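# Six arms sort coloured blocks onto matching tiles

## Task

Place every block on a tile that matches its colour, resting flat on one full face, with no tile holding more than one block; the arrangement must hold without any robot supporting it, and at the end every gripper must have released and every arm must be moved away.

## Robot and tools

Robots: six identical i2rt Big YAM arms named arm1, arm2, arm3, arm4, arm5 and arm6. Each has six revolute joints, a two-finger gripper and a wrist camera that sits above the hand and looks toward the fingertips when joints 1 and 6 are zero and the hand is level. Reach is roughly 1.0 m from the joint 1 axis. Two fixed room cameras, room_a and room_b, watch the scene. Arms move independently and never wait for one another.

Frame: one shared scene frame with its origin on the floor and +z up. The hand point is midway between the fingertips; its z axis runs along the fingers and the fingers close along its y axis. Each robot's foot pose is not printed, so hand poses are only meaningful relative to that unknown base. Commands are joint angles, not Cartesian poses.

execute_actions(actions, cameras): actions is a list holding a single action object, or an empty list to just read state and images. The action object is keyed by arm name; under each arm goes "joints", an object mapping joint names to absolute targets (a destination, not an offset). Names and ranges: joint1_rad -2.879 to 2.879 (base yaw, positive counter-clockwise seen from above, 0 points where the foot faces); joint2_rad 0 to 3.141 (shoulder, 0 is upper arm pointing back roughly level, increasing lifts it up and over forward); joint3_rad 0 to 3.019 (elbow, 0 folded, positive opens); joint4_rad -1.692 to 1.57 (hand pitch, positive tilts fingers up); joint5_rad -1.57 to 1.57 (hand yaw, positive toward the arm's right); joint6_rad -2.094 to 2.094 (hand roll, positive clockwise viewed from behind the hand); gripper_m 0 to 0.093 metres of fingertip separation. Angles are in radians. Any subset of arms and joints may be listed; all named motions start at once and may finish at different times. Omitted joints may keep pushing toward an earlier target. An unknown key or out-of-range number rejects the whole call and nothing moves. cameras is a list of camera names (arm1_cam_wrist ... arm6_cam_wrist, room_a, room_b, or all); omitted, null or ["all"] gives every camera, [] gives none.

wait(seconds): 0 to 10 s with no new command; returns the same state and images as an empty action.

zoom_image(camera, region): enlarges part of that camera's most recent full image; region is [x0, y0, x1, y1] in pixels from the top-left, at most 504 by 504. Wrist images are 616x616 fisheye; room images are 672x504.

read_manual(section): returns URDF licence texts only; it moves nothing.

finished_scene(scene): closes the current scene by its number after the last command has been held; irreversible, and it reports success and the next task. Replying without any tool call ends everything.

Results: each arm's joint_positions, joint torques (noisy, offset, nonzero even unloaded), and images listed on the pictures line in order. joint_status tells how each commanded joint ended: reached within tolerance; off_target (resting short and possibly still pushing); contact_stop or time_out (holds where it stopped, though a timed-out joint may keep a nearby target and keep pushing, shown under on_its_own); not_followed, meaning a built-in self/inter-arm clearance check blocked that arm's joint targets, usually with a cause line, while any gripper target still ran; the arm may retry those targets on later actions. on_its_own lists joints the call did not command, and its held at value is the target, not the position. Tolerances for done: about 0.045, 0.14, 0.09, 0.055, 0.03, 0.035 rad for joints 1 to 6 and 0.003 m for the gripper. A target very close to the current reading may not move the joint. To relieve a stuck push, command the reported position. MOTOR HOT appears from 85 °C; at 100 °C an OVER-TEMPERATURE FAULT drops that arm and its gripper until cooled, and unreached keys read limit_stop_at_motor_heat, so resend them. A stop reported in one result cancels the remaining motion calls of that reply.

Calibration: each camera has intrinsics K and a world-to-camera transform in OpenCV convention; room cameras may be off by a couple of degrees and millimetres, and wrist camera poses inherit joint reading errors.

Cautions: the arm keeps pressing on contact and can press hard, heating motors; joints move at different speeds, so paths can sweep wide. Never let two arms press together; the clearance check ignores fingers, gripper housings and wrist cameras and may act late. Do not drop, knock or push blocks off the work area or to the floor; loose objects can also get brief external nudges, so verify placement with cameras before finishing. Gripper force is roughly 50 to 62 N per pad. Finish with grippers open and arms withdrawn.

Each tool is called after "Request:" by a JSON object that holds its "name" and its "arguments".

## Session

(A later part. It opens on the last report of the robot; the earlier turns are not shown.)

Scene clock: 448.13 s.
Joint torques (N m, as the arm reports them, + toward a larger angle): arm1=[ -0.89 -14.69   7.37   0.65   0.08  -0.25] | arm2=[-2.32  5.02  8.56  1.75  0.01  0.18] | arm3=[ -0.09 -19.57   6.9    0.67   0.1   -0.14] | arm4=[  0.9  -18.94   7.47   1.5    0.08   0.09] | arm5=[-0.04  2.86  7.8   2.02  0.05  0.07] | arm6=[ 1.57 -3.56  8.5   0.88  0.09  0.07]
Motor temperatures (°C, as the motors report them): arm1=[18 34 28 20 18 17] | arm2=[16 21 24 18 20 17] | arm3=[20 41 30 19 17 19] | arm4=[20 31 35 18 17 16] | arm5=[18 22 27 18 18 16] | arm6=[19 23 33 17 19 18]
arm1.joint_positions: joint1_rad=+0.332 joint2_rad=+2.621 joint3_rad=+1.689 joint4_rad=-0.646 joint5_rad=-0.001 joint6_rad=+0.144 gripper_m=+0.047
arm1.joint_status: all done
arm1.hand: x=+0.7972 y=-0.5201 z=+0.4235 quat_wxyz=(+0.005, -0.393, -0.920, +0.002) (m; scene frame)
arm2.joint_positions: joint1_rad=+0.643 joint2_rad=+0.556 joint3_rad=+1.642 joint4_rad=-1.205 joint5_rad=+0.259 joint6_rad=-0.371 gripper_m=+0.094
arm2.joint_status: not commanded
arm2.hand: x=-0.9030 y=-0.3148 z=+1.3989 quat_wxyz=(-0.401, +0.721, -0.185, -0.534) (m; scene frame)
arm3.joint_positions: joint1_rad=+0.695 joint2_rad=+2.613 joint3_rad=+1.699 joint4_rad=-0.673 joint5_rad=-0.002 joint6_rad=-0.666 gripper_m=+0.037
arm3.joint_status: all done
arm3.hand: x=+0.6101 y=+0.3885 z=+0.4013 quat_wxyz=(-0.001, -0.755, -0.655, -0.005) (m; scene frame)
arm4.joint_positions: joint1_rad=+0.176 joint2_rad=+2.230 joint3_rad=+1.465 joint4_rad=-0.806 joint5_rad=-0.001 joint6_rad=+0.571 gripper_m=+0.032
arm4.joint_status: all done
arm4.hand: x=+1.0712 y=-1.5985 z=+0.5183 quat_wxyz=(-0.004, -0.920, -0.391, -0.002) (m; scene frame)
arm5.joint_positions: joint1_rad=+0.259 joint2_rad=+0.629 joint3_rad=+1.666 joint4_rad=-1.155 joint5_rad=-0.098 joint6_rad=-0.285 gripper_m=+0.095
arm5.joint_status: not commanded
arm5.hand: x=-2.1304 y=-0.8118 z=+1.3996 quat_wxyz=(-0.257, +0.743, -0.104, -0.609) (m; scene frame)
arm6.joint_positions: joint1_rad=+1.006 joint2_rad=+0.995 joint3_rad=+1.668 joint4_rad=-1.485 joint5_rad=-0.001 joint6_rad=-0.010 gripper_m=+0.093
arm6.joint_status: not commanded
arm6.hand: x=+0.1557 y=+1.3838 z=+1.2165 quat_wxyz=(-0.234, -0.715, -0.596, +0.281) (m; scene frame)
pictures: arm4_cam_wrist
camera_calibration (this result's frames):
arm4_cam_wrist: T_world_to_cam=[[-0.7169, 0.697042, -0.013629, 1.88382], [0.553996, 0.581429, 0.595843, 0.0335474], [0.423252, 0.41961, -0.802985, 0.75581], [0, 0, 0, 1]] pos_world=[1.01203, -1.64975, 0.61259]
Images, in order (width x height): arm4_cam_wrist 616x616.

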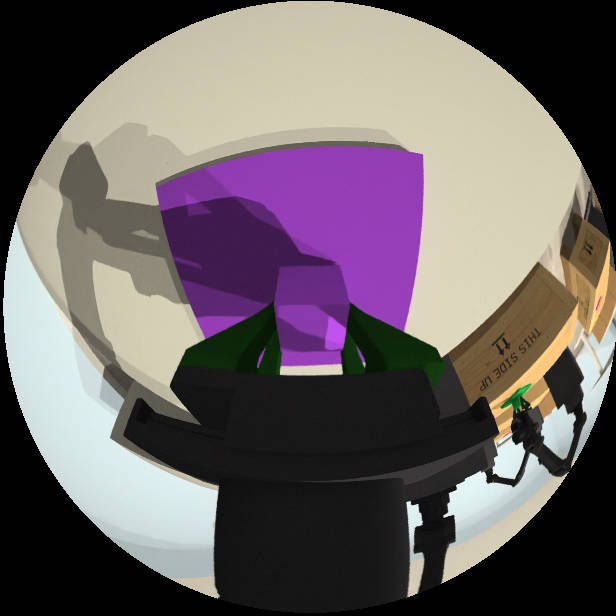

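All in contact.

Request:
{"name": "execute_actions", "arguments": {"actions": [{"arm1":{"joints":{"joint2_rad":2.62,"gripper_m":0.093}},"arm4":{"joints":{"joint2_rad":2.228,"joint4_rad":-0.81,"gripper_m":0.093}},"arm3":{"joints":{"joint2_rad":2.605,"gripper_m":0.093}}}], "cameras": ["arm1_cam_wrist","arm4_cam_wrist","arm3_cam_wrist"]}}

Request:
{"name": "execute_actions", "arguments": {"actions": [{"arm1":{"joints":{"joint2_rad":2.43,"joint4_rad":-0.83}},"arm4":{"joints":{"joint2_rad":1.6,"joint4_rad":-1.4}},"arm3":{"joints":{"joint2_rad":2.0,"joint4_rad":-1.27}}}], "cameras": ["arm1_cam_wrist","arm4_cam_wrist","arm3_cam_wrist"]}}

Scene clock: 454.87 s.
Joint torques (N m, as the arm reports them, + toward a larger angle): arm1=[ -0.94 -19.57   7.34   0.66   0.07  -0.24] | arm2=[-2.06  4.7   8.6   1.77  0.    0.16] | arm3=[ -0.29 -23.76   6.8    0.62   0.05  -0.14] | arm4=[  0.82 -22.83   7.55   0.12   0.07   0.08] | arm5=[-0.04  2.87  7.8   2.01  0.05  0.07] | arm6=[ 1.61 -3.7   8.5   0.88  0.09  0.06]
Motor temperatures (°C, as the motors report them): arm1=[18 33 28 20 18 17] | arm2=[16 21 24 18 20 17] | arm3=[20 41 30 19 17 19] | arm4=[20 30 34 18 17 16] | arm5=[18 22 27 18 18 16] | arm6=[19 22 33 17 19 18]
arm1.joint_positions: joint1_rad=+0.332 joint2_rad=+2.621 joint3_rad=+1.689 joint4_rad=-0.646 joint5_rad=-0.001 joint6_rad=+0.144 gripper_m=+0.093
arm1.joint_status: all done
arm1.hand: x=+0.7972 y=-0.5201 z=+0.4235 quat_wxyz=(+0.005, -0.392, -0.920, +0.002) (m; scene frame)
arm2.joint_positions: joint1_rad=+0.643 joint2_rad=+0.556 joint3_rad=+1.642 joint4_rad=-1.205 joint5_rad=+0.259 joint6_rad=-0.371 gripper_m=+0.094
arm2.joint_status: not commanded
arm2.hand: x=-0.9030 y=-0.3148 z=+1.3989 quat_wxyz=(-0.401, +0.721, -0.185, -0.534) (m; scene frame)
arm3.joint_positions: joint1_rad=+0.695 joint2_rad=+2.613 joint3_rad=+1.699 joint4_rad=-0.672 joint5_rad=-0.002 joint6_rad=-0.666 gripper_m=+0.093
arm3.joint_status: all done
arm3.hand: x=+0.6098 y=+0.3883 z=+0.4013 quat_wxyz=(+0.000, -0.755, -0.655, -0.004) (m; scene frame)
arm4.joint_positions: joint1_rad=+0.176 joint2_rad=+2.229 joint3_rad=+1.465 joint4_rad=-0.806 joint5_rad=-0.001 joint6_rad=+0.571 gripper_m=+0.093
arm4.joint_status: all done
arm4.hand: x=+1.0712 y=-1.5986 z=+0.5185 quat_wxyz=(-0.004, -0.920, -0.391, -0.002) (m; scene frame)
arm5.joint_positions: joint1_rad=+0.259 joint2_rad=+0.629 joint3_rad=+1.666 joint4_rad=-1.155 joint5_rad=-0.098 joint6_rad=-0.285 gripper_m=+0.095
arm5.joint_status: not commanded
arm5.hand: x=-2.1304 y=-0.8118 z=+1.3996 quat_wxyz=(-0.257, +0.743, -0.104, -0.609) (m; scene frame)
arm6.joint_positions: joint1_rad=+1.006 joint2_rad=+0.995 joint3_rad=+1.668 joint4_rad=-1.485 joint5_rad=-0.001 joint6_rad=-0.010 gripper_m=+0.093
arm6.joint_status: not commanded
arm6.hand: x=+0.1557 y=+1.3838 z=+1.2165 quat_wxyz=(-0.234, -0.715, -0.596, +0.281) (m; scene frame)
pictures: arm1_cam_wrist, arm3_cam_wrist, arm4_cam_wrist
camera_calibration (this result's frames):
arm1_cam_wrist: T_world_to_cam=[[-0.716455, -0.697573, -0.00910589, 0.212685], [-0.560574, 0.56788, 0.602718, 0.488955], [-0.415269, 0.436925, -0.797902, 1.01653], [0, 0, 0, 1]] pos_world=[0.848607, -0.57345, 0.518323]
arm3_cam_wrist: T_world_to_cam=[[-0.988868, 0.147743, -0.0176894, 0.555649], [0.108622, 0.797997, 0.592792, -0.609769], [0.101697, 0.584271, -0.805161, 0.156337], [0, 0, 0, 1]] pos_world=[0.599799, 0.313157, 0.497171]
arm4_cam_wrist: T_world_to_cam=[[-0.716634, 0.697313, -0.0138363, 1.88413], [0.554262, 0.581437, 0.595587, 0.0333462], [0.423356, 0.419149, -0.803171, 0.755279], [0, 0, 0, 1]] pos_world=[1.012, -1.64979, 0.612827]
Images, in order (width x height): arm1_cam_wrist 616x616, arm3_cam_wrist 616x616, arm4_cam_wrist 616x616.

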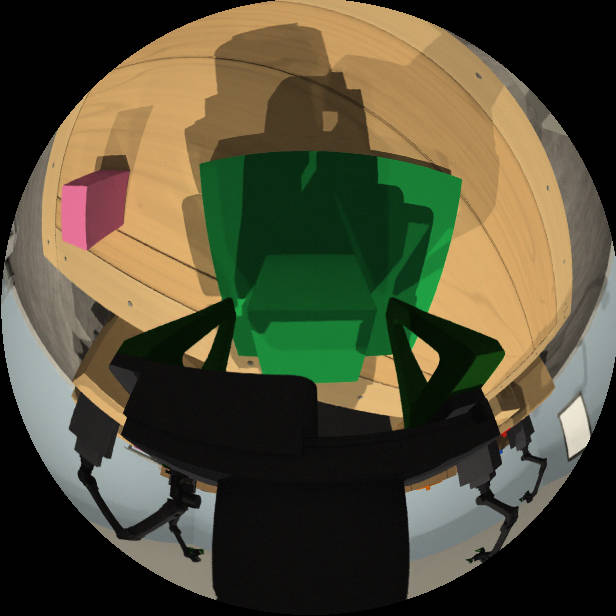

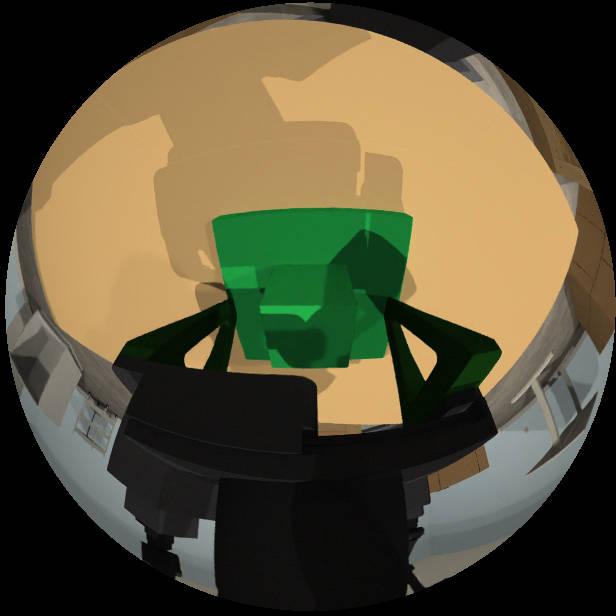

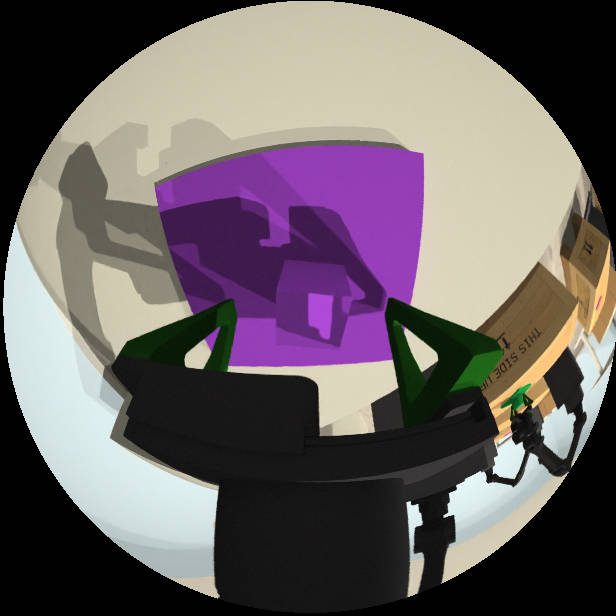

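Scene clock: 456.67 s.
Joint torques (N m, as the arm reports them, + toward a larger angle): arm1=[ -0.83 -18.73   8.97  -0.41   0.08  -0.25] | arm2=[-2.04  4.85  8.53  1.79  0.    0.15] | arm3=[ -0.25 -20.43   8.69   0.     0.06  -0.13] | arm4=[  0.85 -17.22   9.77  -0.12   0.07   0.08] | arm5=[-0.01  2.88  7.79  2.02  0.06  0.07] | arm6=[ 1.78 -3.63  8.47  0.9   0.09  0.06]
Motor temperatures (°C, as the motors report them): arm1=[18 33 29 20 18 17] | arm2=[16 21 24 18 20 17] | arm3=[20 41 30 19 17 19] | arm4=[20 30 35 18 17 16] | arm5=[18 22 27 18 18 16] | arm6=[19 22 33 17 19 18]
arm1.joint_positions: joint1_rad=+0.332 joint2_rad=+2.414 joint3_rad=+1.689 joint4_rad=-0.815 joint5_rad=-0.001 joint6_rad=+0.144 gripper_m=+0.093
arm1.joint_status: all done
arm1.hand: x=+0.8239 y=-0.5398 z=+0.5482 quat_wxyz=(-0.013, -0.392, -0.920, +0.007) (m; scene frame)
arm2.joint_positions: joint1_rad=+0.643 joint2_rad=+0.556 joint3_rad=+1.642 joint4_rad=-1.205 joint5_rad=+0.259 joint6_rad=-0.371 gripper_m=+0.094
arm2.joint_status: not commanded
arm2.hand: x=-0.9030 y=-0.3148 z=+1.3989 quat_wxyz=(-0.401, +0.721, -0.185, -0.534) (m; scene frame)
arm3.joint_positions: joint1_rad=+0.695 joint2_rad=+1.997 joint3_rad=+1.711 joint4_rad=-1.261 joint5_rad=-0.002 joint6_rad=-0.666 gripper_m=+0.093
arm3.joint_status: all done
arm3.hand: x=+0.6118 y=+0.3900 z=+0.7805 quat_wxyz=(-0.001, -0.755, -0.655, +0.015) (m; scene frame)
arm4.joint_positions: joint1_rad=+0.176 joint2_rad=+1.600 joint3_rad=+1.467 joint4_rad=-1.387 joint5_rad=-0.001 joint6_rad=+0.571 gripper_m=+0.093
arm4.joint_status: all done
arm4.hand: x=+1.0868 y=-1.5074 z=+0.8510 quat_wxyz=(-0.024, -0.920, -0.391, +0.012) (m; scene frame)
arm5.joint_positions: joint1_rad=+0.259 joint2_rad=+0.629 joint3_rad=+1.666 joint4_rad=-1.155 joint5_rad=-0.098 joint6_rad=-0.285 gripper_m=+0.095
arm5.joint_status: not commanded
arm5.hand: x=-2.1304 y=-0.8118 z=+1.3996 quat_wxyz=(-0.257, +0.743, -0.104, -0.609) (m; scene frame)
arm6.joint_positions: joint1_rad=+1.006 joint2_rad=+0.995 joint3_rad=+1.668 joint4_rad=-1.485 joint5_rad=-0.001 joint6_rad=-0.010 gripper_m=+0.093
arm6.joint_status: not commanded
arm6.hand: x=+0.1557 y=+1.3838 z=+1.2165 quat_wxyz=(-0.234, -0.715, -0.596, +0.281) (m; scene frame)
pictures: arm1_cam_wrist, arm3_cam_wrist, arm4_cam_wrist
camera_calibration (this result's frames):
arm1_cam_wrist: T_world_to_cam=[[-0.715912, -0.698045, -0.0142191, 0.221348], [-0.578232, 0.581372, 0.572411, 0.478389], [-0.391303, 0.418018, -0.819843, 1.11786], [0, 0, 0, 1]] pos_world=[0.872505, -0.590895, 0.645778]
arm3_cam_wrist: T_world_to_cam=[[-0.989031, 0.147573, 0.00637429, 0.545416], [0.12508, 0.813763, 0.567577, -0.832567], [0.0785721, 0.562149, -0.823295, 0.497367], [0, 0, 0, 1]] pos_world=[0.604491, 0.31743, 0.878549]
arm4_cam_wrist: T_world_to_cam=[[-0.716651, 0.696223, -0.0410444, 1.85789], [0.560087, 0.609592, 0.560981, -0.160784], [0.415588, 0.379039, -0.82681, 0.945594], [0, 0, 0, 1]] pos_world=[1.02853, -1.55391, 0.948279]
Images, in order (width x height): arm1_cam_wrist 616x616, arm3_cam_wrist 616x616, arm4_cam_wrist 616x616.

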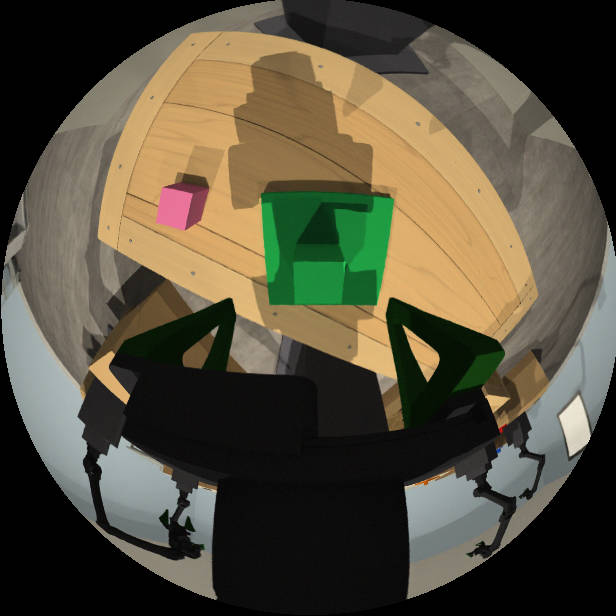

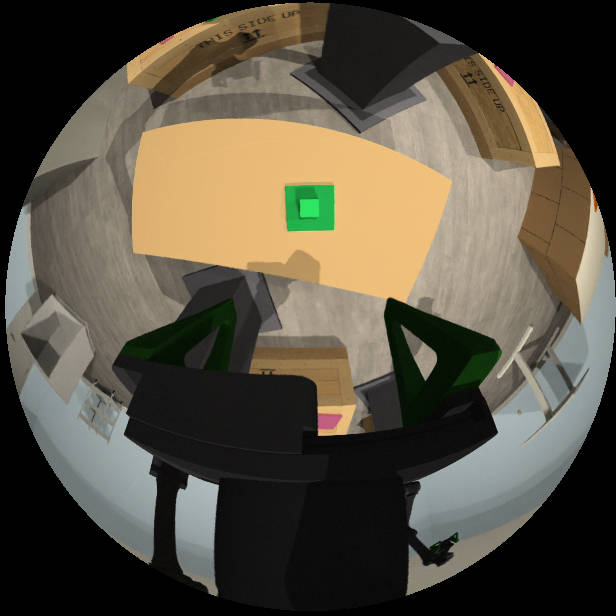

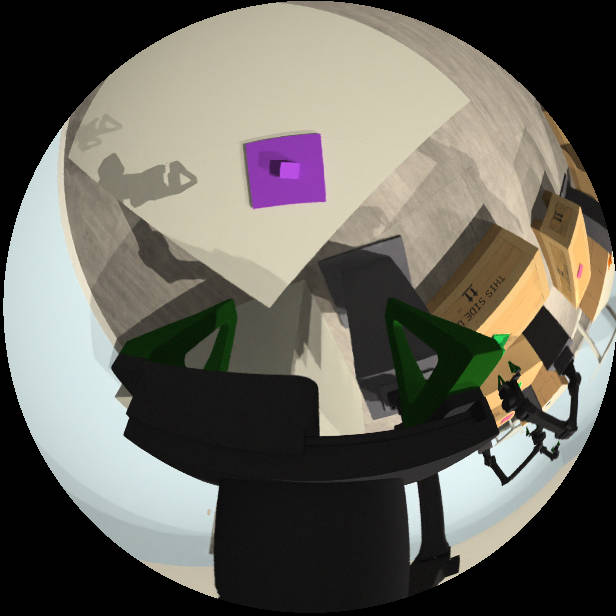

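Request:
{"name": "execute_actions", "arguments": {"actions": [{"arm1":{"joints":{"joint1_rad":0.535,"joint2_rad":2.72,"joint3_rad":2.225,"joint4_rad":-1.06,"joint6_rad":0.70}},"arm3":{"joints":{"joint2_rad":1.3,"joint4_rad":-1.5}}}], "cameras": ["arm1_cam_wrist"]}}

Scene clock: 478.23 s.
Joint torques (N m, as the arm reports them, + toward a larger angle): arm1=[ -0.41 -24.1   11.16  -0.5    0.15   0.07] | arm2=[-2.11  4.71  8.51  1.87 -0.02  0.16] | arm3=[ -0.31 -10.36   9.01   0.85   0.06  -0.11] | arm4=[  0.77 -16.79   9.63  -0.12   0.07   0.08] | arm5=[-0.03  2.92  7.81  2.02  0.06  0.07] | arm6=[ 1.52 -3.64  8.47  0.89  0.09  0.07]
Motor temperatures (°C, as the motors report them): arm1=[18 34 30 20 18 17] | arm2=[16 20 24 18 20 17] | arm3=[20 41 32 19 17 19] | arm4=[20 29 37 18 17 16] | arm5=[18 22 27 18 18 16] | arm6=[19 22 33 17 19 18]
arm1.joint_positions: joint1_rad=+0.536 joint2_rad=+2.727 joint3_rad=+2.190 joint4_rad=-1.047 joint5_rad=-0.001 joint6_rad=+0.686 gripper_m=+0.093
arm1.joint_status: all done
arm1.hand: x=+0.9631 y=-0.4631 z=+0.4943 quat_wxyz=(+0.008, -0.541, -0.841, +0.004) (m; scene frame)
arm2.joint_positions: joint1_rad=+0.643 joint2_rad=+0.556 joint3_rad=+1.642 joint4_rad=-1.205 joint5_rad=+0.259 joint6_rad=-0.371 gripper_m=+0.094
arm2.joint_status: not commanded
arm2.hand: x=-0.9030 y=-0.3148 z=+1.3989 quat_wxyz=(-0.401, +0.721, -0.185, -0.534) (m; scene frame)
arm3.joint_positions: joint1_rad=+0.695 joint2_rad=+1.306 joint3_rad=+1.711 joint4_rad=-1.492 joint5_rad=-0.002 joint6_rad=-0.666 gripper_m=+0.093
arm3.joint_status: all done
arm3.hand: x=+0.7285 y=+0.5015 z=+1.1324 quat_wxyz=(-0.012, -0.733, -0.636, +0.243) (m; scene frame)
arm4.joint_positions: joint1_rad=+0.176 joint2_rad=+1.600 joint3_rad=+1.467 joint4_rad=-1.387 joint5_rad=-0.001 joint6_rad=+0.571 gripper_m=+0.093
arm4.joint_status: not commanded
arm4.hand: x=+1.0868 y=-1.5074 z=+0.8510 quat_wxyz=(-0.024, -0.920, -0.391, +0.012) (m; scene frame)
arm5.joint_positions: joint1_rad=+0.259 joint2_rad=+0.629 joint3_rad=+1.666 joint4_rad=-1.155 joint5_rad=-0.098 joint6_rad=-0.285 gripper_m=+0.095
arm5.joint_status: not commanded
arm5.hand: x=-2.1304 y=-0.8118 z=+1.3996 quat_wxyz=(-0.257, +0.743, -0.104, -0.609) (m; scene frame)
arm6.joint_positions: joint1_rad=+1.006 joint2_rad=+0.995 joint3_rad=+1.668 joint4_rad=-1.485 joint5_rad=-0.001 joint6_rad=-0.010 gripper_m=+0.093
arm6.joint_status: not commanded
arm6.hand: x=+0.1557 y=+1.3838 z=+1.2165 quat_wxyz=(-0.234, -0.715, -0.596, +0.281) (m; scene frame)
pictures: arm1_cam_wrist
camera_calibration (this result's frames):
arm1_cam_wrist: T_world_to_cam=[[-0.90695, -0.42123, -0.00251838, 0.68012], [-0.337114, 0.722229, 0.603936, 0.362551], [-0.252577, 0.548589, -0.797029, 1.01161], [0, 0, 0, 1]] pos_world=[0.994564, -0.530314, 0.589034]
Images, in order (width x height): arm1_cam_wrist 616x616.

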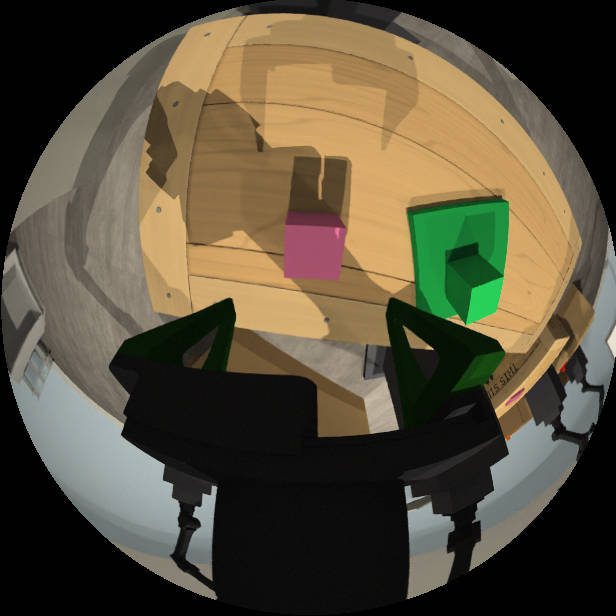

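Request:
{"name": "execute_actions", "arguments": {"actions": [{"arm1":{"joints":{"joint1_rad":0.515,"joint2_rad":2.91,"joint3_rad":2.375,"joint4_rad":-0.995,"joint6_rad":0.72}}}], "cameras": ["arm1_cam_wrist"]}}

Scene clock: 492.83 s.
Joint torques (N m, as the arm reports them, + toward a larger angle): arm1=[ -1.61 -21.55  11.64   0.52   0.16   0.06] | arm2=[-2.3   4.85  8.53  1.74 -0.01  0.15] | arm3=[ -0.28 -10.4    8.99   0.87   0.07  -0.09] | arm4=[  0.81 -16.85   9.64  -0.11   0.07   0.08] | arm5=[-0.05  2.85  7.8   2.02  0.05  0.07] | arm6=[ 1.72 -3.57  8.49  0.86  0.08  0.06]
Motor temperatures (°C, as the motors report them): arm1=[18 36 32 20 18 17] | arm2=[16 20 24 18 20 17] | arm3=[20 38 33 19 17 19] | arm4=[20 29 37 18 17 16] | arm5=[18 22 27 18 18 16] | arm6=[19 22 33 17 19 18]
arm1.joint_positions: joint1_rad=+0.529 joint2_rad=+2.905 joint3_rad=+2.335 joint4_rad=-1.005 joint5_rad=-0.001 joint6_rad=+0.706 gripper_m=+0.093
arm1.joint_status: all done
arm1.hand: x=+0.9651 y=-0.4706 z=+0.4156 quat_wxyz=(+0.003, -0.553, -0.833, +0.003) (m; scene frame)
arm2.joint_positions: joint1_rad=+0.643 joint2_rad=+0.556 joint3_rad=+1.642 joint4_rad=-1.205 joint5_rad=+0.259 joint6_rad=-0.371 gripper_m=+0.094
arm2.joint_status: not commanded
arm2.hand: x=-0.9030 y=-0.3148 z=+1.3989 quat_wxyz=(-0.401, +0.721, -0.185, -0.534) (m; scene frame)
arm3.joint_positions: joint1_rad=+0.695 joint2_rad=+1.306 joint3_rad=+1.711 joint4_rad=-1.492 joint5_rad=-0.002 joint6_rad=-0.666 gripper_m=+0.093
arm3.joint_status: not commanded
arm3.hand: x=+0.7285 y=+0.5015 z=+1.1324 quat_wxyz=(-0.012, -0.733, -0.636, +0.243) (m; scene frame)
arm4.joint_positions: joint1_rad=+0.176 joint2_rad=+1.600 joint3_rad=+1.467 joint4_rad=-1.387 joint5_rad=-0.001 joint6_rad=+0.571 gripper_m=+0.093
arm4.joint_status: not commanded
arm4.hand: x=+1.0868 y=-1.5074 z=+0.8510 quat_wxyz=(-0.024, -0.920, -0.391, +0.012) (m; scene frame)
arm5.joint_positions: joint1_rad=+0.259 joint2_rad=+0.629 joint3_rad=+1.666 joint4_rad=-1.155 joint5_rad=-0.098 joint6_rad=-0.285 gripper_m=+0.095
arm5.joint_status: not commanded
arm5.hand: x=-2.1304 y=-0.8118 z=+1.3996 quat_wxyz=(-0.257, +0.743, -0.104, -0.609) (m; scene frame)
arm6.joint_positions: joint1_rad=+1.006 joint2_rad=+0.995 joint3_rad=+1.668 joint4_rad=-1.485 joint5_rad=-0.001 joint6_rad=-0.010 gripper_m=+0.093
arm6.joint_status: not commanded
arm6.hand: x=+0.1557 y=+1.3838 z=+1.2165 quat_wxyz=(-0.234, -0.715, -0.596, +0.281) (m; scene frame)
pictures: arm1_cam_wrist
camera_calibration (this result's frames):
arm1_cam_wrist: T_world_to_cam=[[-0.91811, -0.396245, -0.00799753, 0.703442], [-0.321906, 0.73379, 0.598271, 0.409338], [-0.231194, 0.551853, -0.801254, 0.936148], [0, 0, 0, 1]] pos_world=[0.994037, -0.538249, 0.510822]
Images, in order (width x height): arm1_cam_wrist 616x616.

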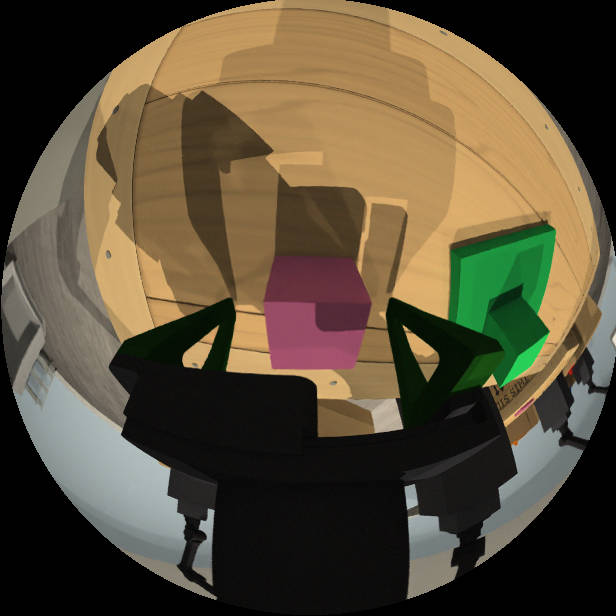

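Close, then lift (must clear the green block before swinging).

Request:
{"name": "execute_actions", "arguments": {"actions": [{"arm1":{"joints":{"gripper_m":0.02}}}], "cameras": []}}

Request:
{"name": "execute_actions", "arguments": {"actions": [{"arm1":{"joints":{"joint2_rad":2.6,"joint3_rad":2.2,"joint4_rad":-1.17}}}], "cameras": ["arm1_cam_wrist"]}}

Scene clock: 501.00 s.
Joint torques (N m, as the arm reports them, + toward a larger angle): arm1=[ -1.44 -22.43  11.65   0.52   0.15   0.06] | arm2=[-1.79  4.88  8.52  1.8   0.02  0.16] | arm3=[ -0.28 -10.22   9.08   0.86   0.04  -0.1 ] | arm4=[  0.79 -16.85   9.64  -0.12   0.06   0.08] | arm5=[-0.04  2.89  7.8   2.01  0.05  0.07] | arm6=[ 1.71 -3.6   8.49  0.87  0.08  0.06]
Motor temperatures (°C, as the motors report them): arm1=[18 37 33 20 18 17] | arm2=[16 20 24 18 20 17] | arm3=[20 37 34 19 17 19] | arm4=[20 29 37 18 17 16] | arm5=[18 22 27 18 18 16] | arm6=[19 22 33 17 19 18]
arm1.joint_positions: joint1_rad=+0.529 joint2_rad=+2.905 joint3_rad=+2.335 joint4_rad=-1.005 joint5_rad=-0.001 joint6_rad=+0.706 gripper_m=+0.041
arm1.joint_status: gripper_m off_target (ended at +0.041, target +0.020)
arm1.hand: x=+0.9651 y=-0.4706 z=+0.4156 quat_wxyz=(+0.003, -0.553, -0.833, +0.003) (m; scene frame)
arm2.joint_positions: joint1_rad=+0.643 joint2_rad=+0.556 joint3_rad=+1.642 joint4_rad=-1.205 joint5_rad=+0.259 joint6_rad=-0.371 gripper_m=+0.094
arm2.joint_status: not commanded
arm2.hand: x=-0.9030 y=-0.3148 z=+1.3989 quat_wxyz=(-0.401, +0.721, -0.185, -0.534) (m; scene frame)
arm3.joint_positions: joint1_rad=+0.695 joint2_rad=+1.306 joint3_rad=+1.711 joint4_rad=-1.492 joint5_rad=-0.002 joint6_rad=-0.666 gripper_m=+0.093
arm3.joint_status: not commanded
arm3.hand: x=+0.7285 y=+0.5015 z=+1.1324 quat_wxyz=(-0.012, -0.733, -0.636, +0.243) (m; scene frame)
arm4.joint_positions: joint1_rad=+0.176 joint2_rad=+1.600 joint3_rad=+1.467 joint4_rad=-1.387 joint5_rad=-0.001 joint6_rad=+0.571 gripper_m=+0.093
arm4.joint_status: not commanded
arm4.hand: x=+1.0868 y=-1.5074 z=+0.8510 quat_wxyz=(-0.024, -0.920, -0.391, +0.012) (m; scene frame)
arm5.joint_positions: joint1_rad=+0.259 joint2_rad=+0.629 joint3_rad=+1.666 joint4_rad=-1.155 joint5_rad=-0.098 joint6_rad=-0.285 gripper_m=+0.095
arm5.joint_status: not commanded
arm5.hand: x=-2.1304 y=-0.8118 z=+1.3996 quat_wxyz=(-0.257, +0.743, -0.104, -0.609) (m; scene frame)
arm6.joint_positions: joint1_rad=+1.006 joint2_rad=+0.995 joint3_rad=+1.668 joint4_rad=-1.485 joint5_rad=-0.001 joint6_rad=-0.010 gripper_m=+0.093
arm6.joint_status: not commanded
arm6.hand: x=+0.1557 y=+1.3838 z=+1.2165 quat_wxyz=(-0.234, -0.715, -0.596, +0.281) (m; scene frame)
pictures: none
No camera images: the call's "cameras" was empty. Leave "cameras" out to get every camera's image.

Scene clock: 502.30 s.
Joint torques (N m, as the arm reports them, + toward a larger angle): arm1=[ -1.5  -21.03   9.65  -0.34   0.15   0.06] | arm2=[-2.25  4.91  8.52  1.77  0.01  0.15] | arm3=[ -0.59 -10.14   9.03   0.86   0.07  -0.1 ] | arm4=[  0.9  -16.79   9.62  -0.12   0.07   0.08] | arm5=[-0.06  2.89  7.8   2.02  0.06  0.07] | arm6=[ 1.69 -3.73  8.5   0.86  0.09  0.06]
Motor temperatures (°C, as the motors report them): arm1=[18 37 33 20 18 17] | arm2=[16 20 24 18 20 17] | arm3=[20 37 34 19 17 19] | arm4=[20 29 37 18 17 16] | arm5=[18 22 27 18 18 16] | arm6=[19 22 33 17 19 18]
arm1.joint_positions: joint1_rad=+0.529 joint2_rad=+2.578 joint3_rad=+2.194 joint4_rad=-1.157 joint5_rad=-0.001 joint6_rad=+0.706 gripper_m=+0.041
arm1.joint_status: all done
arm1.hand: x=+0.9782 y=-0.4757 z=+0.6010 quat_wxyz=(-0.014, -0.553, -0.833, +0.001) (m; scene frame)
arm2.joint_positions: joint1_rad=+0.643 joint2_rad=+0.556 joint3_rad=+1.642 joint4_rad=-1.205 joint5_rad=+0.259 joint6_rad=-0.371 gripper_m=+0.094
arm2.joint_status: not commanded
arm2.hand: x=-0.9030 y=-0.3148 z=+1.3989 quat_wxyz=(-0.401, +0.721, -0.185, -0.534) (m; scene frame)
arm3.joint_positions: joint1_rad=+0.695 joint2_rad=+1.306 joint3_rad=+1.711 joint4_rad=-1.492 joint5_rad=-0.002 joint6_rad=-0.666 gripper_m=+0.093
arm3.joint_status: not commanded
arm3.hand: x=+0.7285 y=+0.5015 z=+1.1324 quat_wxyz=(-0.012, -0.733, -0.636, +0.243) (m; scene frame)
arm4.joint_positions: joint1_rad=+0.176 joint2_rad=+1.600 joint3_rad=+1.467 joint4_rad=-1.387 joint5_rad=-0.001 joint6_rad=+0.571 gripper_m=+0.093
arm4.joint_status: not commanded
arm4.hand: x=+1.0868 y=-1.5074 z=+0.8510 quat_wxyz=(-0.024, -0.920, -0.391, +0.012) (m; scene frame)
arm5.joint_positions: joint1_rad=+0.259 joint2_rad=+0.629 joint3_rad=+1.666 joint4_rad=-1.155 joint5_rad=-0.098 joint6_rad=-0.285 gripper_m=+0.095
arm5.joint_status: not commanded
arm5.hand: x=-2.1304 y=-0.8118 z=+1.3996 quat_wxyz=(-0.257, +0.743, -0.104, -0.609) (m; scene frame)
arm6.joint_positions: joint1_rad=+1.006 joint2_rad=+0.995 joint3_rad=+1.668 joint4_rad=-1.485 joint5_rad=-0.001 joint6_rad=-0.010 gripper_m=+0.093
arm6.joint_status: not commanded
arm6.hand: x=+0.1557 y=+1.3838 z=+1.2165 quat_wxyz=(-0.234, -0.715, -0.596, +0.281) (m; scene frame)
pictures: arm1_cam_wrist
camera_calibration (this result's frames):
arm1_cam_wrist: T_world_to_cam=[[-0.917592, -0.396403, -0.0298136, 0.727424], [-0.339634, 0.742789, 0.576986, 0.340771], [-0.206574, 0.539564, -0.816209, 1.06959], [0, 0, 0, 1]] pos_world=[1.00417, -0.541879, 0.698075]
Images, in order (width x height): arm1_cam_wrist 616x616.

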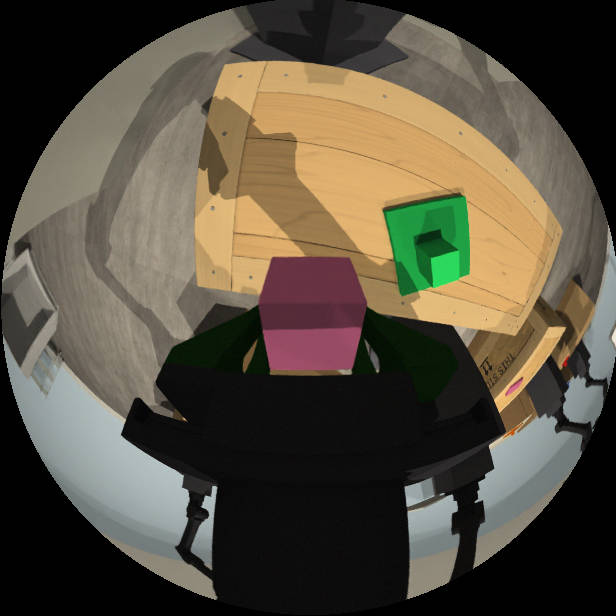

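Request:
{"name": "execute_actions", "arguments": {"actions": [{"arm1":{"joints":{"joint1_rad":-1.885,"joint2_rad":2.44,"joint3_rad":1.60,"joint4_rad":-0.73,"joint6_rad":-0.58}}}], "cameras": []}}

Request:
{"name": "execute_actions", "arguments": {"actions": [{"arm1":{"joints":{"joint2_rad":2.585,"joint3_rad":1.62,"joint4_rad":-0.585}}}], "cameras": ["arm1_cam_wrist"]}}

Scene clock: 517.73 s.
Joint torques (N m, as the arm reports them, + toward a larger angle): arm1=[  0.57 -19.41   5.53   0.38  -0.13  -0.25] | arm2=[-2.21  4.65  8.45  1.85  0.    0.16] | arm3=[ -0.54 -10.27   9.01   0.91   0.08  -0.11] | arm4=[  0.88 -16.77   9.63  -0.12   0.06   0.08] | arm5=[-0.04  2.89  7.8   2.01  0.06  0.07] | arm6=[ 1.62 -3.64  8.47  0.9   0.09  0.06]
Motor temperatures (°C, as the motors report them): arm1=[18 37 32 20 18 17] | arm2=[16 20 25 18 20 17] | arm3=[20 36 34 20 17 19] | arm4=[20 29 38 18 17 16] | arm5=[18 22 27 18 18 16] | arm6=[19 21 34 17 19 18]
arm1.joint_positions: joint1_rad=-1.895 joint2_rad=+2.444 joint3_rad=+1.609 joint4_rad=-0.735 joint5_rad=+0.002 joint6_rad=-0.566 gripper_m=+0.041
arm1.joint_status: all done
arm1.hand: x=-0.2764 y=-0.2964 z=+0.5135 quat_wxyz=(+0.000, -0.917, -0.398, +0.004) (m; scene frame)
arm2.joint_positions: joint1_rad=+0.643 joint2_rad=+0.556 joint3_rad=+1.642 joint4_rad=-1.205 joint5_rad=+0.259 joint6_rad=-0.371 gripper_m=+0.094
arm2.joint_status: not commanded
arm2.hand: x=-0.9030 y=-0.3148 z=+1.3989 quat_wxyz=(-0.401, +0.721, -0.185, -0.534) (m; scene frame)
arm3.joint_positions: joint1_rad=+0.695 joint2_rad=+1.306 joint3_rad=+1.711 joint4_rad=-1.492 joint5_rad=-0.002 joint6_rad=-0.666 gripper_m=+0.093
arm3.joint_status: not commanded
arm3.hand: x=+0.7285 y=+0.5015 z=+1.1324 quat_wxyz=(-0.012, -0.733, -0.636, +0.243) (m; scene frame)
arm4.joint_positions: joint1_rad=+0.176 joint2_rad=+1.600 joint3_rad=+1.467 joint4_rad=-1.387 joint5_rad=-0.001 joint6_rad=+0.571 gripper_m=+0.093
arm4.joint_status: not commanded
arm4.hand: x=+1.0868 y=-1.5074 z=+0.8510 quat_wxyz=(-0.024, -0.920, -0.391, +0.012) (m; scene frame)
arm5.joint_positions: joint1_rad=+0.259 joint2_rad=+0.629 joint3_rad=+1.666 joint4_rad=-1.155 joint5_rad=-0.098 joint6_rad=-0.285 gripper_m=+0.095
arm5.joint_status: not commanded
arm5.hand: x=-2.1304 y=-0.8118 z=+1.3996 quat_wxyz=(-0.257, +0.743, -0.104, -0.609) (m; scene frame)
arm6.joint_positions: joint1_rad=+1.006 joint2_rad=+0.995 joint3_rad=+1.668 joint4_rad=-1.485 joint5_rad=-0.001 joint6_rad=-0.010 gripper_m=+0.093
arm6.joint_status: not commanded
arm6.hand: x=+0.1557 y=+1.3838 z=+1.2165 quat_wxyz=(-0.234, -0.715, -0.596, +0.281) (m; scene frame)
pictures: none
No camera images: the call's "cameras" was empty. Leave "cameras" out to get every camera's image.

Scene clock: 519.07 s.
Joint torques (N m, as the arm reports them, + toward a larger angle): arm1=[  0.62 -19.33   6.09   0.81  -0.13  -0.25] | arm2=[-2.13  4.62  8.54  1.87  0.01  0.16] | arm3=[ -0.32 -10.31   8.99   0.91   0.07  -0.11] | arm4=[  0.78 -16.82   9.64  -0.11   0.07   0.08] | arm5=[-0.03  2.9   7.8   2.01  0.05  0.07] | arm6=[ 1.68 -3.62  8.48  0.86  0.08  0.07]
Motor temperatures (°C, as the motors report them): arm1=[18 37 32 20 18 17] | arm2=[16 20 25 18 20 17] | arm3=[20 36 34 20 17 19] | arm4=[20 29 38 18 17 16] | arm5=[18 22 27 18 18 16] | arm6=[19 21 34 17 19 18]
arm1.joint_positions: joint1_rad=-1.895 joint2_rad=+2.593 joint3_rad=+1.609 joint4_rad=-0.599 joint5_rad=+0.002 joint6_rad=-0.566 gripper_m=+0.041
arm1.joint_status: all done
arm1.hand: x=-0.2543 y=-0.2910 z=+0.4269 quat_wxyz=(-0.001, -0.917, -0.398, -0.002) (m; scene frame)
arm2.joint_positions: joint1_rad=+0.643 joint2_rad=+0.556 joint3_rad=+1.642 joint4_rad=-1.205 joint5_rad=+0.259 joint6_rad=-0.371 gripper_m=+0.094
arm2.joint_status: not commanded
arm2.hand: x=-0.9030 y=-0.3148 z=+1.3989 quat_wxyz=(-0.401, +0.721, -0.185, -0.534) (m; scene frame)
arm3.joint_positions: joint1_rad=+0.695 joint2_rad=+1.306 joint3_rad=+1.711 joint4_rad=-1.492 joint5_rad=-0.002 joint6_rad=-0.666 gripper_m=+0.093
arm3.joint_status: not commanded
arm3.hand: x=+0.7285 y=+0.5015 z=+1.1324 quat_wxyz=(-0.012, -0.733, -0.636, +0.243) (m; scene frame)
arm4.joint_positions: joint1_rad=+0.176 joint2_rad=+1.600 joint3_rad=+1.467 joint4_rad=-1.387 joint5_rad=-0.001 joint6_rad=+0.571 gripper_m=+0.093
arm4.joint_status: not commanded
arm4.hand: x=+1.0868 y=-1.5074 z=+0.8510 quat_wxyz=(-0.024, -0.920, -0.391, +0.012) (m; scene frame)
arm5.joint_positions: joint1_rad=+0.259 joint2_rad=+0.629 joint3_rad=+1.666 joint4_rad=-1.155 joint5_rad=-0.098 joint6_rad=-0.285 gripper_m=+0.095
arm5.joint_status: not commanded
arm5.hand: x=-2.1304 y=-0.8118 z=+1.3996 quat_wxyz=(-0.257, +0.743, -0.104, -0.609) (m; scene frame)
arm6.joint_positions: joint1_rad=+1.006 joint2_rad=+0.995 joint3_rad=+1.668 joint4_rad=-1.485 joint5_rad=-0.001 joint6_rad=-0.010 gripper_m=+0.093
arm6.joint_status: not commanded
arm6.hand: x=+0.1557 y=+1.3838 z=+1.2165 quat_wxyz=(-0.234, -0.715, -0.596, +0.281) (m; scene frame)
pictures: arm1_cam_wrist
camera_calibration (this result's frames):
arm1_cam_wrist: T_world_to_cam=[[-0.735716, 0.67698, -0.0204866, 0.0190987], [0.533012, 0.59739, 0.599186, 0.0555898], [0.417875, 0.429911, -0.800348, 0.693416], [0, 0, 0, 1]] pos_world=[-0.30534, -0.344245, 0.522057]
Images, in order (width x height): arm1_cam_wrist 616x616.

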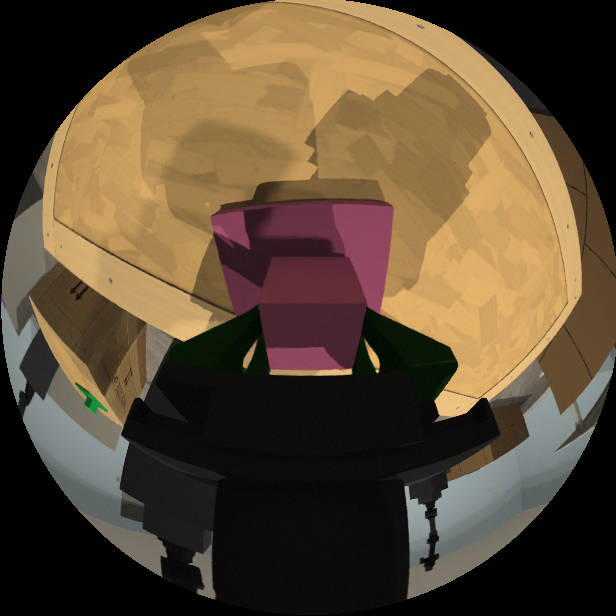

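Well centred. Lower.

Request:
{"name": "execute_actions", "arguments": {"actions": [{"arm1":{"joints":{"joint2_rad":2.64}}}], "cameras": []}}

Scene clock: 523.20 s.
Joint torques (N m, as the arm reports them, + toward a larger angle): arm1=[  0.59 -16.47   6.     0.57  -0.13  -0.24] | arm2=[-2.23  4.89  8.51  1.81  0.01  0.17] | arm3=[ -0.32 -10.06   8.98   0.9    0.05  -0.1 ] | arm4=[  0.8  -16.85   9.64  -0.11   0.07   0.08] | arm5=[-0.03  2.86  7.8   2.01  0.06  0.07] | arm6=[ 1.64 -3.59  8.49  0.87  0.08  0.06]
Motor temperatures (°C, as the motors report them): arm1=[18 36 31 20 18 17] | arm2=[16 20 25 18 20 17] | arm3=[20 36 34 20 17 19] | arm4=[20 29 38 18 17 16] | arm5=[18 22 27 18 18 16] | arm6=[19 21 34 17 19 18]
arm1.joint_positions: joint1_rad=-1.895 joint2_rad=+2.602 joint3_rad=+1.609 joint4_rad=-0.596 joint5_rad=+0.002 joint6_rad=-0.566 gripper_m=+0.041
arm1.joint_status: all done
arm1.hand: x=-0.2512 y=-0.2902 z=+0.4215 quat_wxyz=(-0.001, -0.917, -0.398, -0.005) (m; scene frame)
arm2.joint_positions: joint1_rad=+0.643 joint2_rad=+0.556 joint3_rad=+1.642 joint4_rad=-1.205 joint5_rad=+0.259 joint6_rad=-0.371 gripper_m=+0.094
arm2.joint_status: not commanded
arm2.hand: x=-0.9030 y=-0.3148 z=+1.3989 quat_wxyz=(-0.401, +0.721, -0.185, -0.534) (m; scene frame)
arm3.joint_positions: joint1_rad=+0.695 joint2_rad=+1.306 joint3_rad=+1.711 joint4_rad=-1.492 joint5_rad=-0.002 joint6_rad=-0.666 gripper_m=+0.093
arm3.joint_status: not commanded
arm3.hand: x=+0.7285 y=+0.5015 z=+1.1324 quat_wxyz=(-0.012, -0.733, -0.636, +0.243) (m; scene frame)
arm4.joint_positions: joint1_rad=+0.176 joint2_rad=+1.600 joint3_rad=+1.467 joint4_rad=-1.387 joint5_rad=-0.001 joint6_rad=+0.571 gripper_m=+0.093
arm4.joint_status: not commanded
arm4.hand: x=+1.0868 y=-1.5074 z=+0.8510 quat_wxyz=(-0.024, -0.920, -0.391, +0.012) (m; scene frame)
arm5.joint_positions: joint1_rad=+0.259 joint2_rad=+0.629 joint3_rad=+1.666 joint4_rad=-1.155 joint5_rad=-0.098 joint6_rad=-0.285 gripper_m=+0.095
arm5.joint_status: not commanded
arm5.hand: x=-2.1304 y=-0.8118 z=+1.3996 quat_wxyz=(-0.257, +0.743, -0.104, -0.609) (m; scene frame)
arm6.joint_positions: joint1_rad=+1.006 joint2_rad=+0.995 joint3_rad=+1.668 joint4_rad=-1.485 joint5_rad=-0.001 joint6_rad=-0.010 gripper_m=+0.093
arm6.joint_status: not commanded
arm6.hand: x=+0.1557 y=+1.3838 z=+1.2165 quat_wxyz=(-0.234, -0.715, -0.596, +0.281) (m; scene frame)
pictures: none
No camera images: the call's "cameras" was empty. Leave "cameras" out to get every camera's image.

Request:
{"name": "execute_actions", "arguments": {"actions": [{"arm1":{"joints":{"joint2_rad":2.605,"gripper_m":0.093}}}], "cameras": []}}

Request:
{"name": "execute_actions", "arguments": {"actions": [{"arm1":{"joints":{"joint2_rad":2.15,"joint4_rad":-1.03}}}]}}

Scene clock: 529.20 s.
Joint torques (N m, as the arm reports them, + toward a larger angle): arm1=[  0.65 -19.06   5.96   0.6   -0.12  -0.24] | arm2=[-2.16  4.83  8.55  1.81 -0.02  0.15] | arm3=[ -0.32 -10.32   8.97   0.86   0.05  -0.09] | arm4=[  0.89 -16.78   9.63  -0.12   0.07   0.08] | arm5=[-0.01  2.84  7.81  2.02  0.06  0.07] | arm6=[ 1.72 -3.64  8.49  0.87  0.08  0.06]
Motor temperatures (°C, as the motors report them): arm1=[18 36 30 20 18 17] | arm2=[16 20 25 18 20 17] | arm3=[20 36 34 20 17 19] | arm4=[20 28 38 18 17 16] | arm5=[18 22 27 18 18 16] | arm6=[19 21 34 17 19 18]
arm1.joint_positions: joint1_rad=-1.895 joint2_rad=+2.602 joint3_rad=+1.609 joint4_rad=-0.596 joint5_rad=+0.002 joint6_rad=-0.566 gripper_m=+0.093
arm1.joint_status: all done
arm1.hand: x=-0.2512 y=-0.2902 z=+0.4215 quat_wxyz=(-0.001, -0.917, -0.398, -0.005) (m; scene frame)
arm2.joint_positions: joint1_rad=+0.643 joint2_rad=+0.556 joint3_rad=+1.642 joint4_rad=-1.205 joint5_rad=+0.259 joint6_rad=-0.371 gripper_m=+0.094
arm2.joint_status: not commanded
arm2.hand: x=-0.9030 y=-0.3148 z=+1.3989 quat_wxyz=(-0.401, +0.721, -0.185, -0.534) (m; scene frame)
arm3.joint_positions: joint1_rad=+0.695 joint2_rad=+1.306 joint3_rad=+1.711 joint4_rad=-1.492 joint5_rad=-0.002 joint6_rad=-0.666 gripper_m=+0.093
arm3.joint_status: not commanded
arm3.hand: x=+0.7285 y=+0.5015 z=+1.1324 quat_wxyz=(-0.012, -0.733, -0.636, +0.243) (m; scene frame)
arm4.joint_positions: joint1_rad=+0.176 joint2_rad=+1.600 joint3_rad=+1.467 joint4_rad=-1.387 joint5_rad=-0.001 joint6_rad=+0.571 gripper_m=+0.093
arm4.joint_status: not commanded
arm4.hand: x=+1.0868 y=-1.5074 z=+0.8510 quat_wxyz=(-0.024, -0.920, -0.391, +0.012) (m; scene frame)
arm5.joint_positions: joint1_rad=+0.259 joint2_rad=+0.629 joint3_rad=+1.666 joint4_rad=-1.155 joint5_rad=-0.098 joint6_rad=-0.285 gripper_m=+0.095
arm5.joint_status: not commanded
arm5.hand: x=-2.1304 y=-0.8118 z=+1.3996 quat_wxyz=(-0.257, +0.743, -0.104, -0.609) (m; scene frame)
arm6.joint_positions: joint1_rad=+1.006 joint2_rad=+0.995 joint3_rad=+1.668 joint4_rad=-1.485 joint5_rad=-0.001 joint6_rad=-0.010 gripper_m=+0.093
arm6.joint_status: not commanded
arm6.hand: x=+0.1557 y=+1.3838 z=+1.2165 quat_wxyz=(-0.234, -0.715, -0.596, +0.281) (m; scene frame)
pictures: none
No camera images: the call's "cameras" was empty. Leave "cameras" out to get every camera's image.

Scene clock: 530.63 s.
Joint torques (N m, as the arm reports them, + toward a larger angle): arm1=[  0.69 -15.79   9.4   -0.43  -0.12  -0.24] | arm2=[-2.24  4.69  8.45  1.82  0.01  0.16] | arm3=[ -0.45 -10.17   9.     0.88   0.06  -0.1 ] | arm4=[  0.87 -16.75   9.64  -0.12   0.07   0.08] | arm5=[-0.02  2.87  7.8   2.02  0.05  0.07] | arm6=[ 1.67 -3.63  8.49  0.86  0.08  0.07]
Motor temperatures (°C, as the motors report them): arm1=[18 36 30 20 18 17] | arm2=[16 20 25 18 20 17] | arm3=[20 36 35 20 17 19] | arm4=[20 28 38 18 17 16] | arm5=[18 22 27 18 18 16] | arm6=[19 21 34 17 19 18]
arm1.joint_positions: joint1_rad=-1.895 joint2_rad=+2.129 joint3_rad=+1.609 joint4_rad=-1.015 joint5_rad=+0.002 joint6_rad=-0.566 gripper_m=+0.093
arm1.joint_status: all done
arm1.hand: x=-0.2829 y=-0.2973 z=+0.7008 quat_wxyz=(+0.003, -0.917, -0.398, +0.021) (m; scene frame)
arm2.joint_positions: joint1_rad=+0.643 joint2_rad=+0.556 joint3_rad=+1.642 joint4_rad=-1.205 joint5_rad=+0.259 joint6_rad=-0.371 gripper_m=+0.094
arm2.joint_status: not commanded
arm2.hand: x=-0.9030 y=-0.3148 z=+1.3989 quat_wxyz=(-0.401, +0.721, -0.185, -0.534) (m; scene frame)
arm3.joint_positions: joint1_rad=+0.695 joint2_rad=+1.306 joint3_rad=+1.711 joint4_rad=-1.492 joint5_rad=-0.002 joint6_rad=-0.666 gripper_m=+0.093
arm3.joint_status: not commanded
arm3.hand: x=+0.7285 y=+0.5015 z=+1.1324 quat_wxyz=(-0.012, -0.733, -0.636, +0.243) (m; scene frame)
arm4.joint_positions: joint1_rad=+0.176 joint2_rad=+1.600 joint3_rad=+1.467 joint4_rad=-1.387 joint5_rad=-0.001 joint6_rad=+0.571 gripper_m=+0.093
arm4.joint_status: not commanded
arm4.hand: x=+1.0868 y=-1.5074 z=+0.8510 quat_wxyz=(-0.024, -0.920, -0.391, +0.012) (m; scene frame)
arm5.joint_positions: joint1_rad=+0.259 joint2_rad=+0.629 joint3_rad=+1.666 joint4_rad=-1.155 joint5_rad=-0.098 joint6_rad=-0.285 gripper_m=+0.095
arm5.joint_status: not commanded
arm5.hand: x=-2.1304 y=-0.8118 z=+1.3996 quat_wxyz=(-0.257, +0.743, -0.104, -0.609) (m; scene frame)
arm6.joint_positions: joint1_rad=+1.006 joint2_rad=+0.995 joint3_rad=+1.668 joint4_rad=-1.485 joint5_rad=-0.001 joint6_rad=-0.010 gripper_m=+0.093
arm6.joint_status: not commanded
arm6.hand: x=+0.1557 y=+1.3838 z=+1.2165 quat_wxyz=(-0.234, -0.715, -0.596, +0.281) (m; scene frame)
pictures: arm1_cam_wrist, arm2_cam_wrist, arm3_cam_wrist, arm4_cam_wrist, arm5_cam_wrist, arm6_cam_wrist, room_a, room_b
camera_calibration (this result's frames):
arm1_cam_wrist: T_world_to_cam=[[-0.735956, 0.677013, 0.00479767, -0.00977138], [0.559406, 0.604088, 0.567576, -0.0578973], [0.381358, 0.420395, -0.823307, 0.930192], [0, 0, 0, 1]] pos_world=[-0.329539, -0.349457, 0.798741]
arm2_cam_wrist: T_world_to_cam=[[0.696034, 0.605861, 0.385317, 0.277074], [0.663439, -0.337471, -0.667804, 1.43385], [-0.274563, 0.720448, -0.636843, 0.996372], [0, 0, 0, 1]] pos_world=[-0.870558, -0.401821, 1.4853]
arm3_cam_wrist: T_world_to_cam=[[-0.941085, 0.193307, 0.277475, 0.277321], [0.257858, 0.941045, 0.218958, -0.903467], [-0.21879, 0.277607, -0.935449, 1.20156], [0, 0, 0, 1]] pos_world=[0.756839, 0.463032, 1.24487]
arm4_cam_wrist: T_world_to_cam=[[-0.716651, 0.696223, -0.0410444, 1.85789], [0.560087, 0.609592, 0.560981, -0.160784], [0.415588, 0.379039, -0.82681, 0.945594], [0, 0, 0, 1]] pos_world=[1.02853, -1.55391, 0.948279]
arm5_cam_wrist: T_world_to_cam=[[0.47567, 0.844038, 0.247665, 1.35631], [0.68648, -0.180162, -0.704476, 2.30779], [-0.549985, 0.505115, -0.665113, 0.292757], [0, 0, 0, 1]] pos_world=[-2.0684, -0.876877, 1.48459]
arm6_cam_wrist: T_world_to_cam=[[-0.983282, 0.181947, 0.00724479, -0.111459], [0.179682, 0.975954, -0.1234, -1.22072], [-0.0295229, -0.120035, -0.992331, 1.5005], [0, 0, 0, 1]] pos_world=[0.154045, 1.39176, 1.33916]
Images, in order (width x height): arm1_cam_wrist 616x616, arm2_cam_wrist 616x616, arm3_cam_wrist 616x616, arm4_cam_wrist 616x616, arm5_cam_wrist 616x616, arm6_cam_wrist 616x616, room_a 672x504, room_b 672x504.

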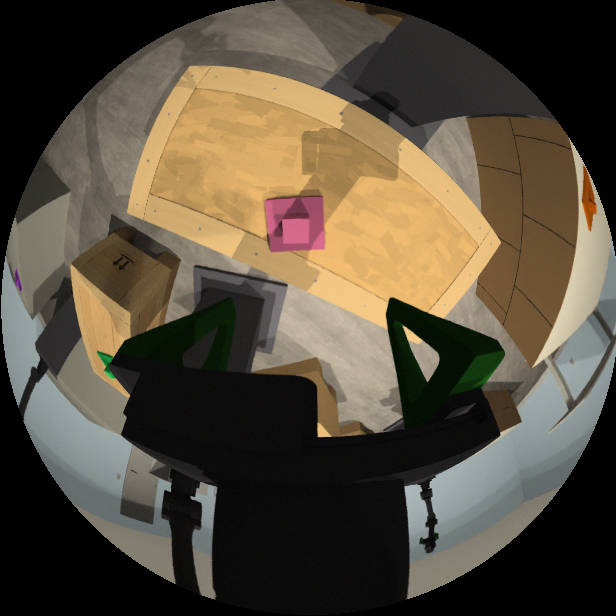

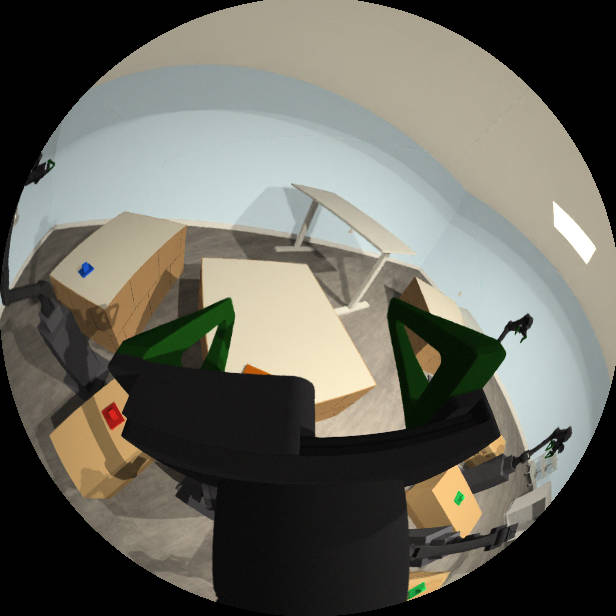

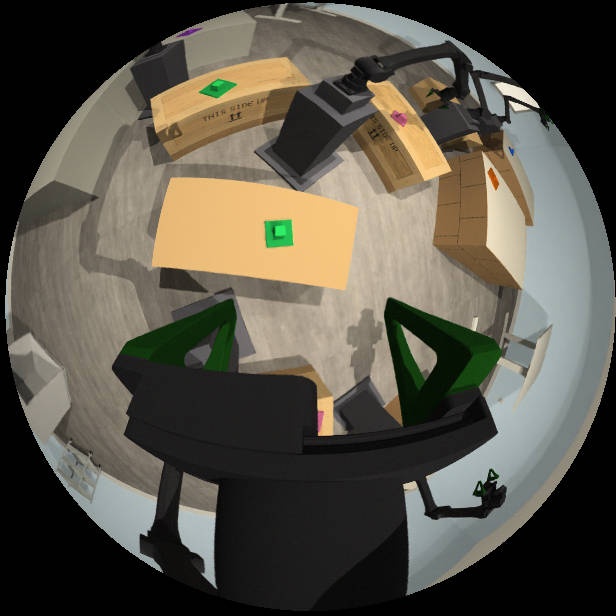

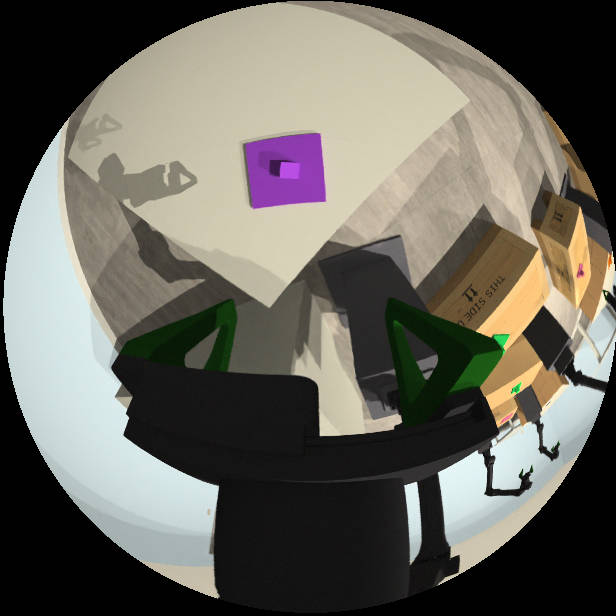

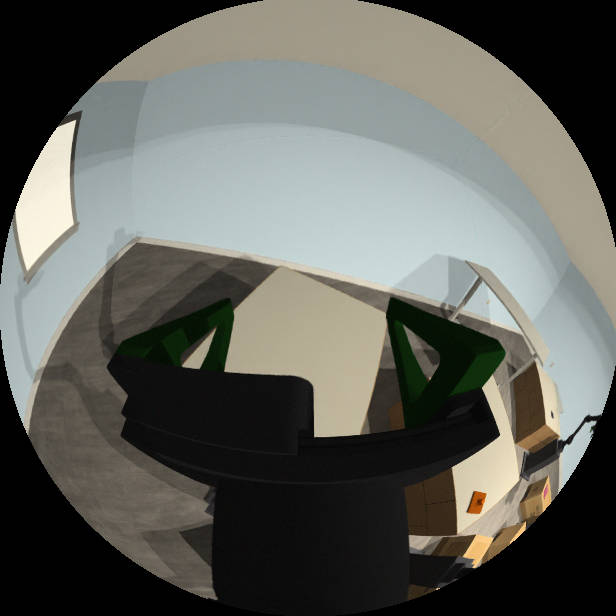

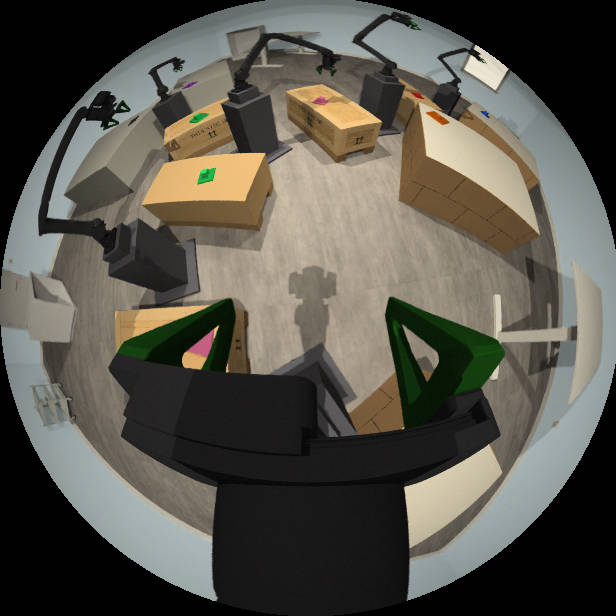

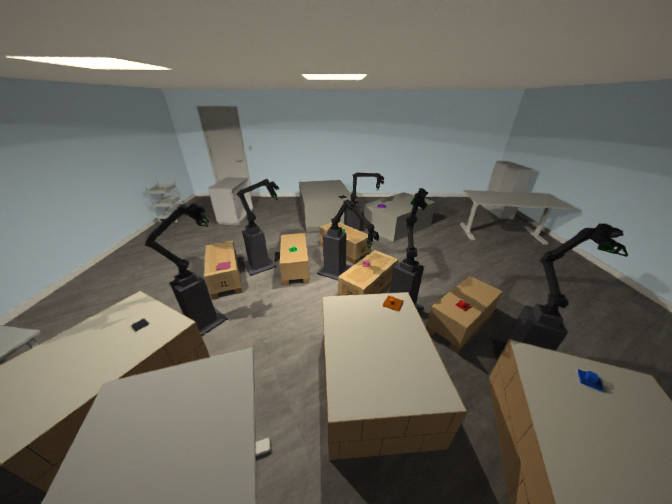

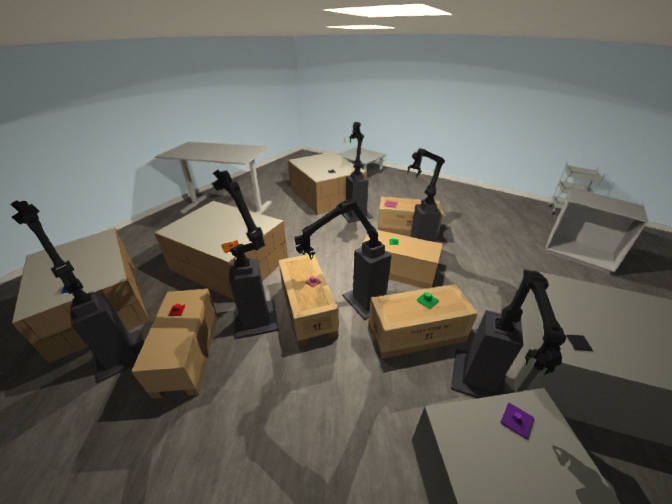

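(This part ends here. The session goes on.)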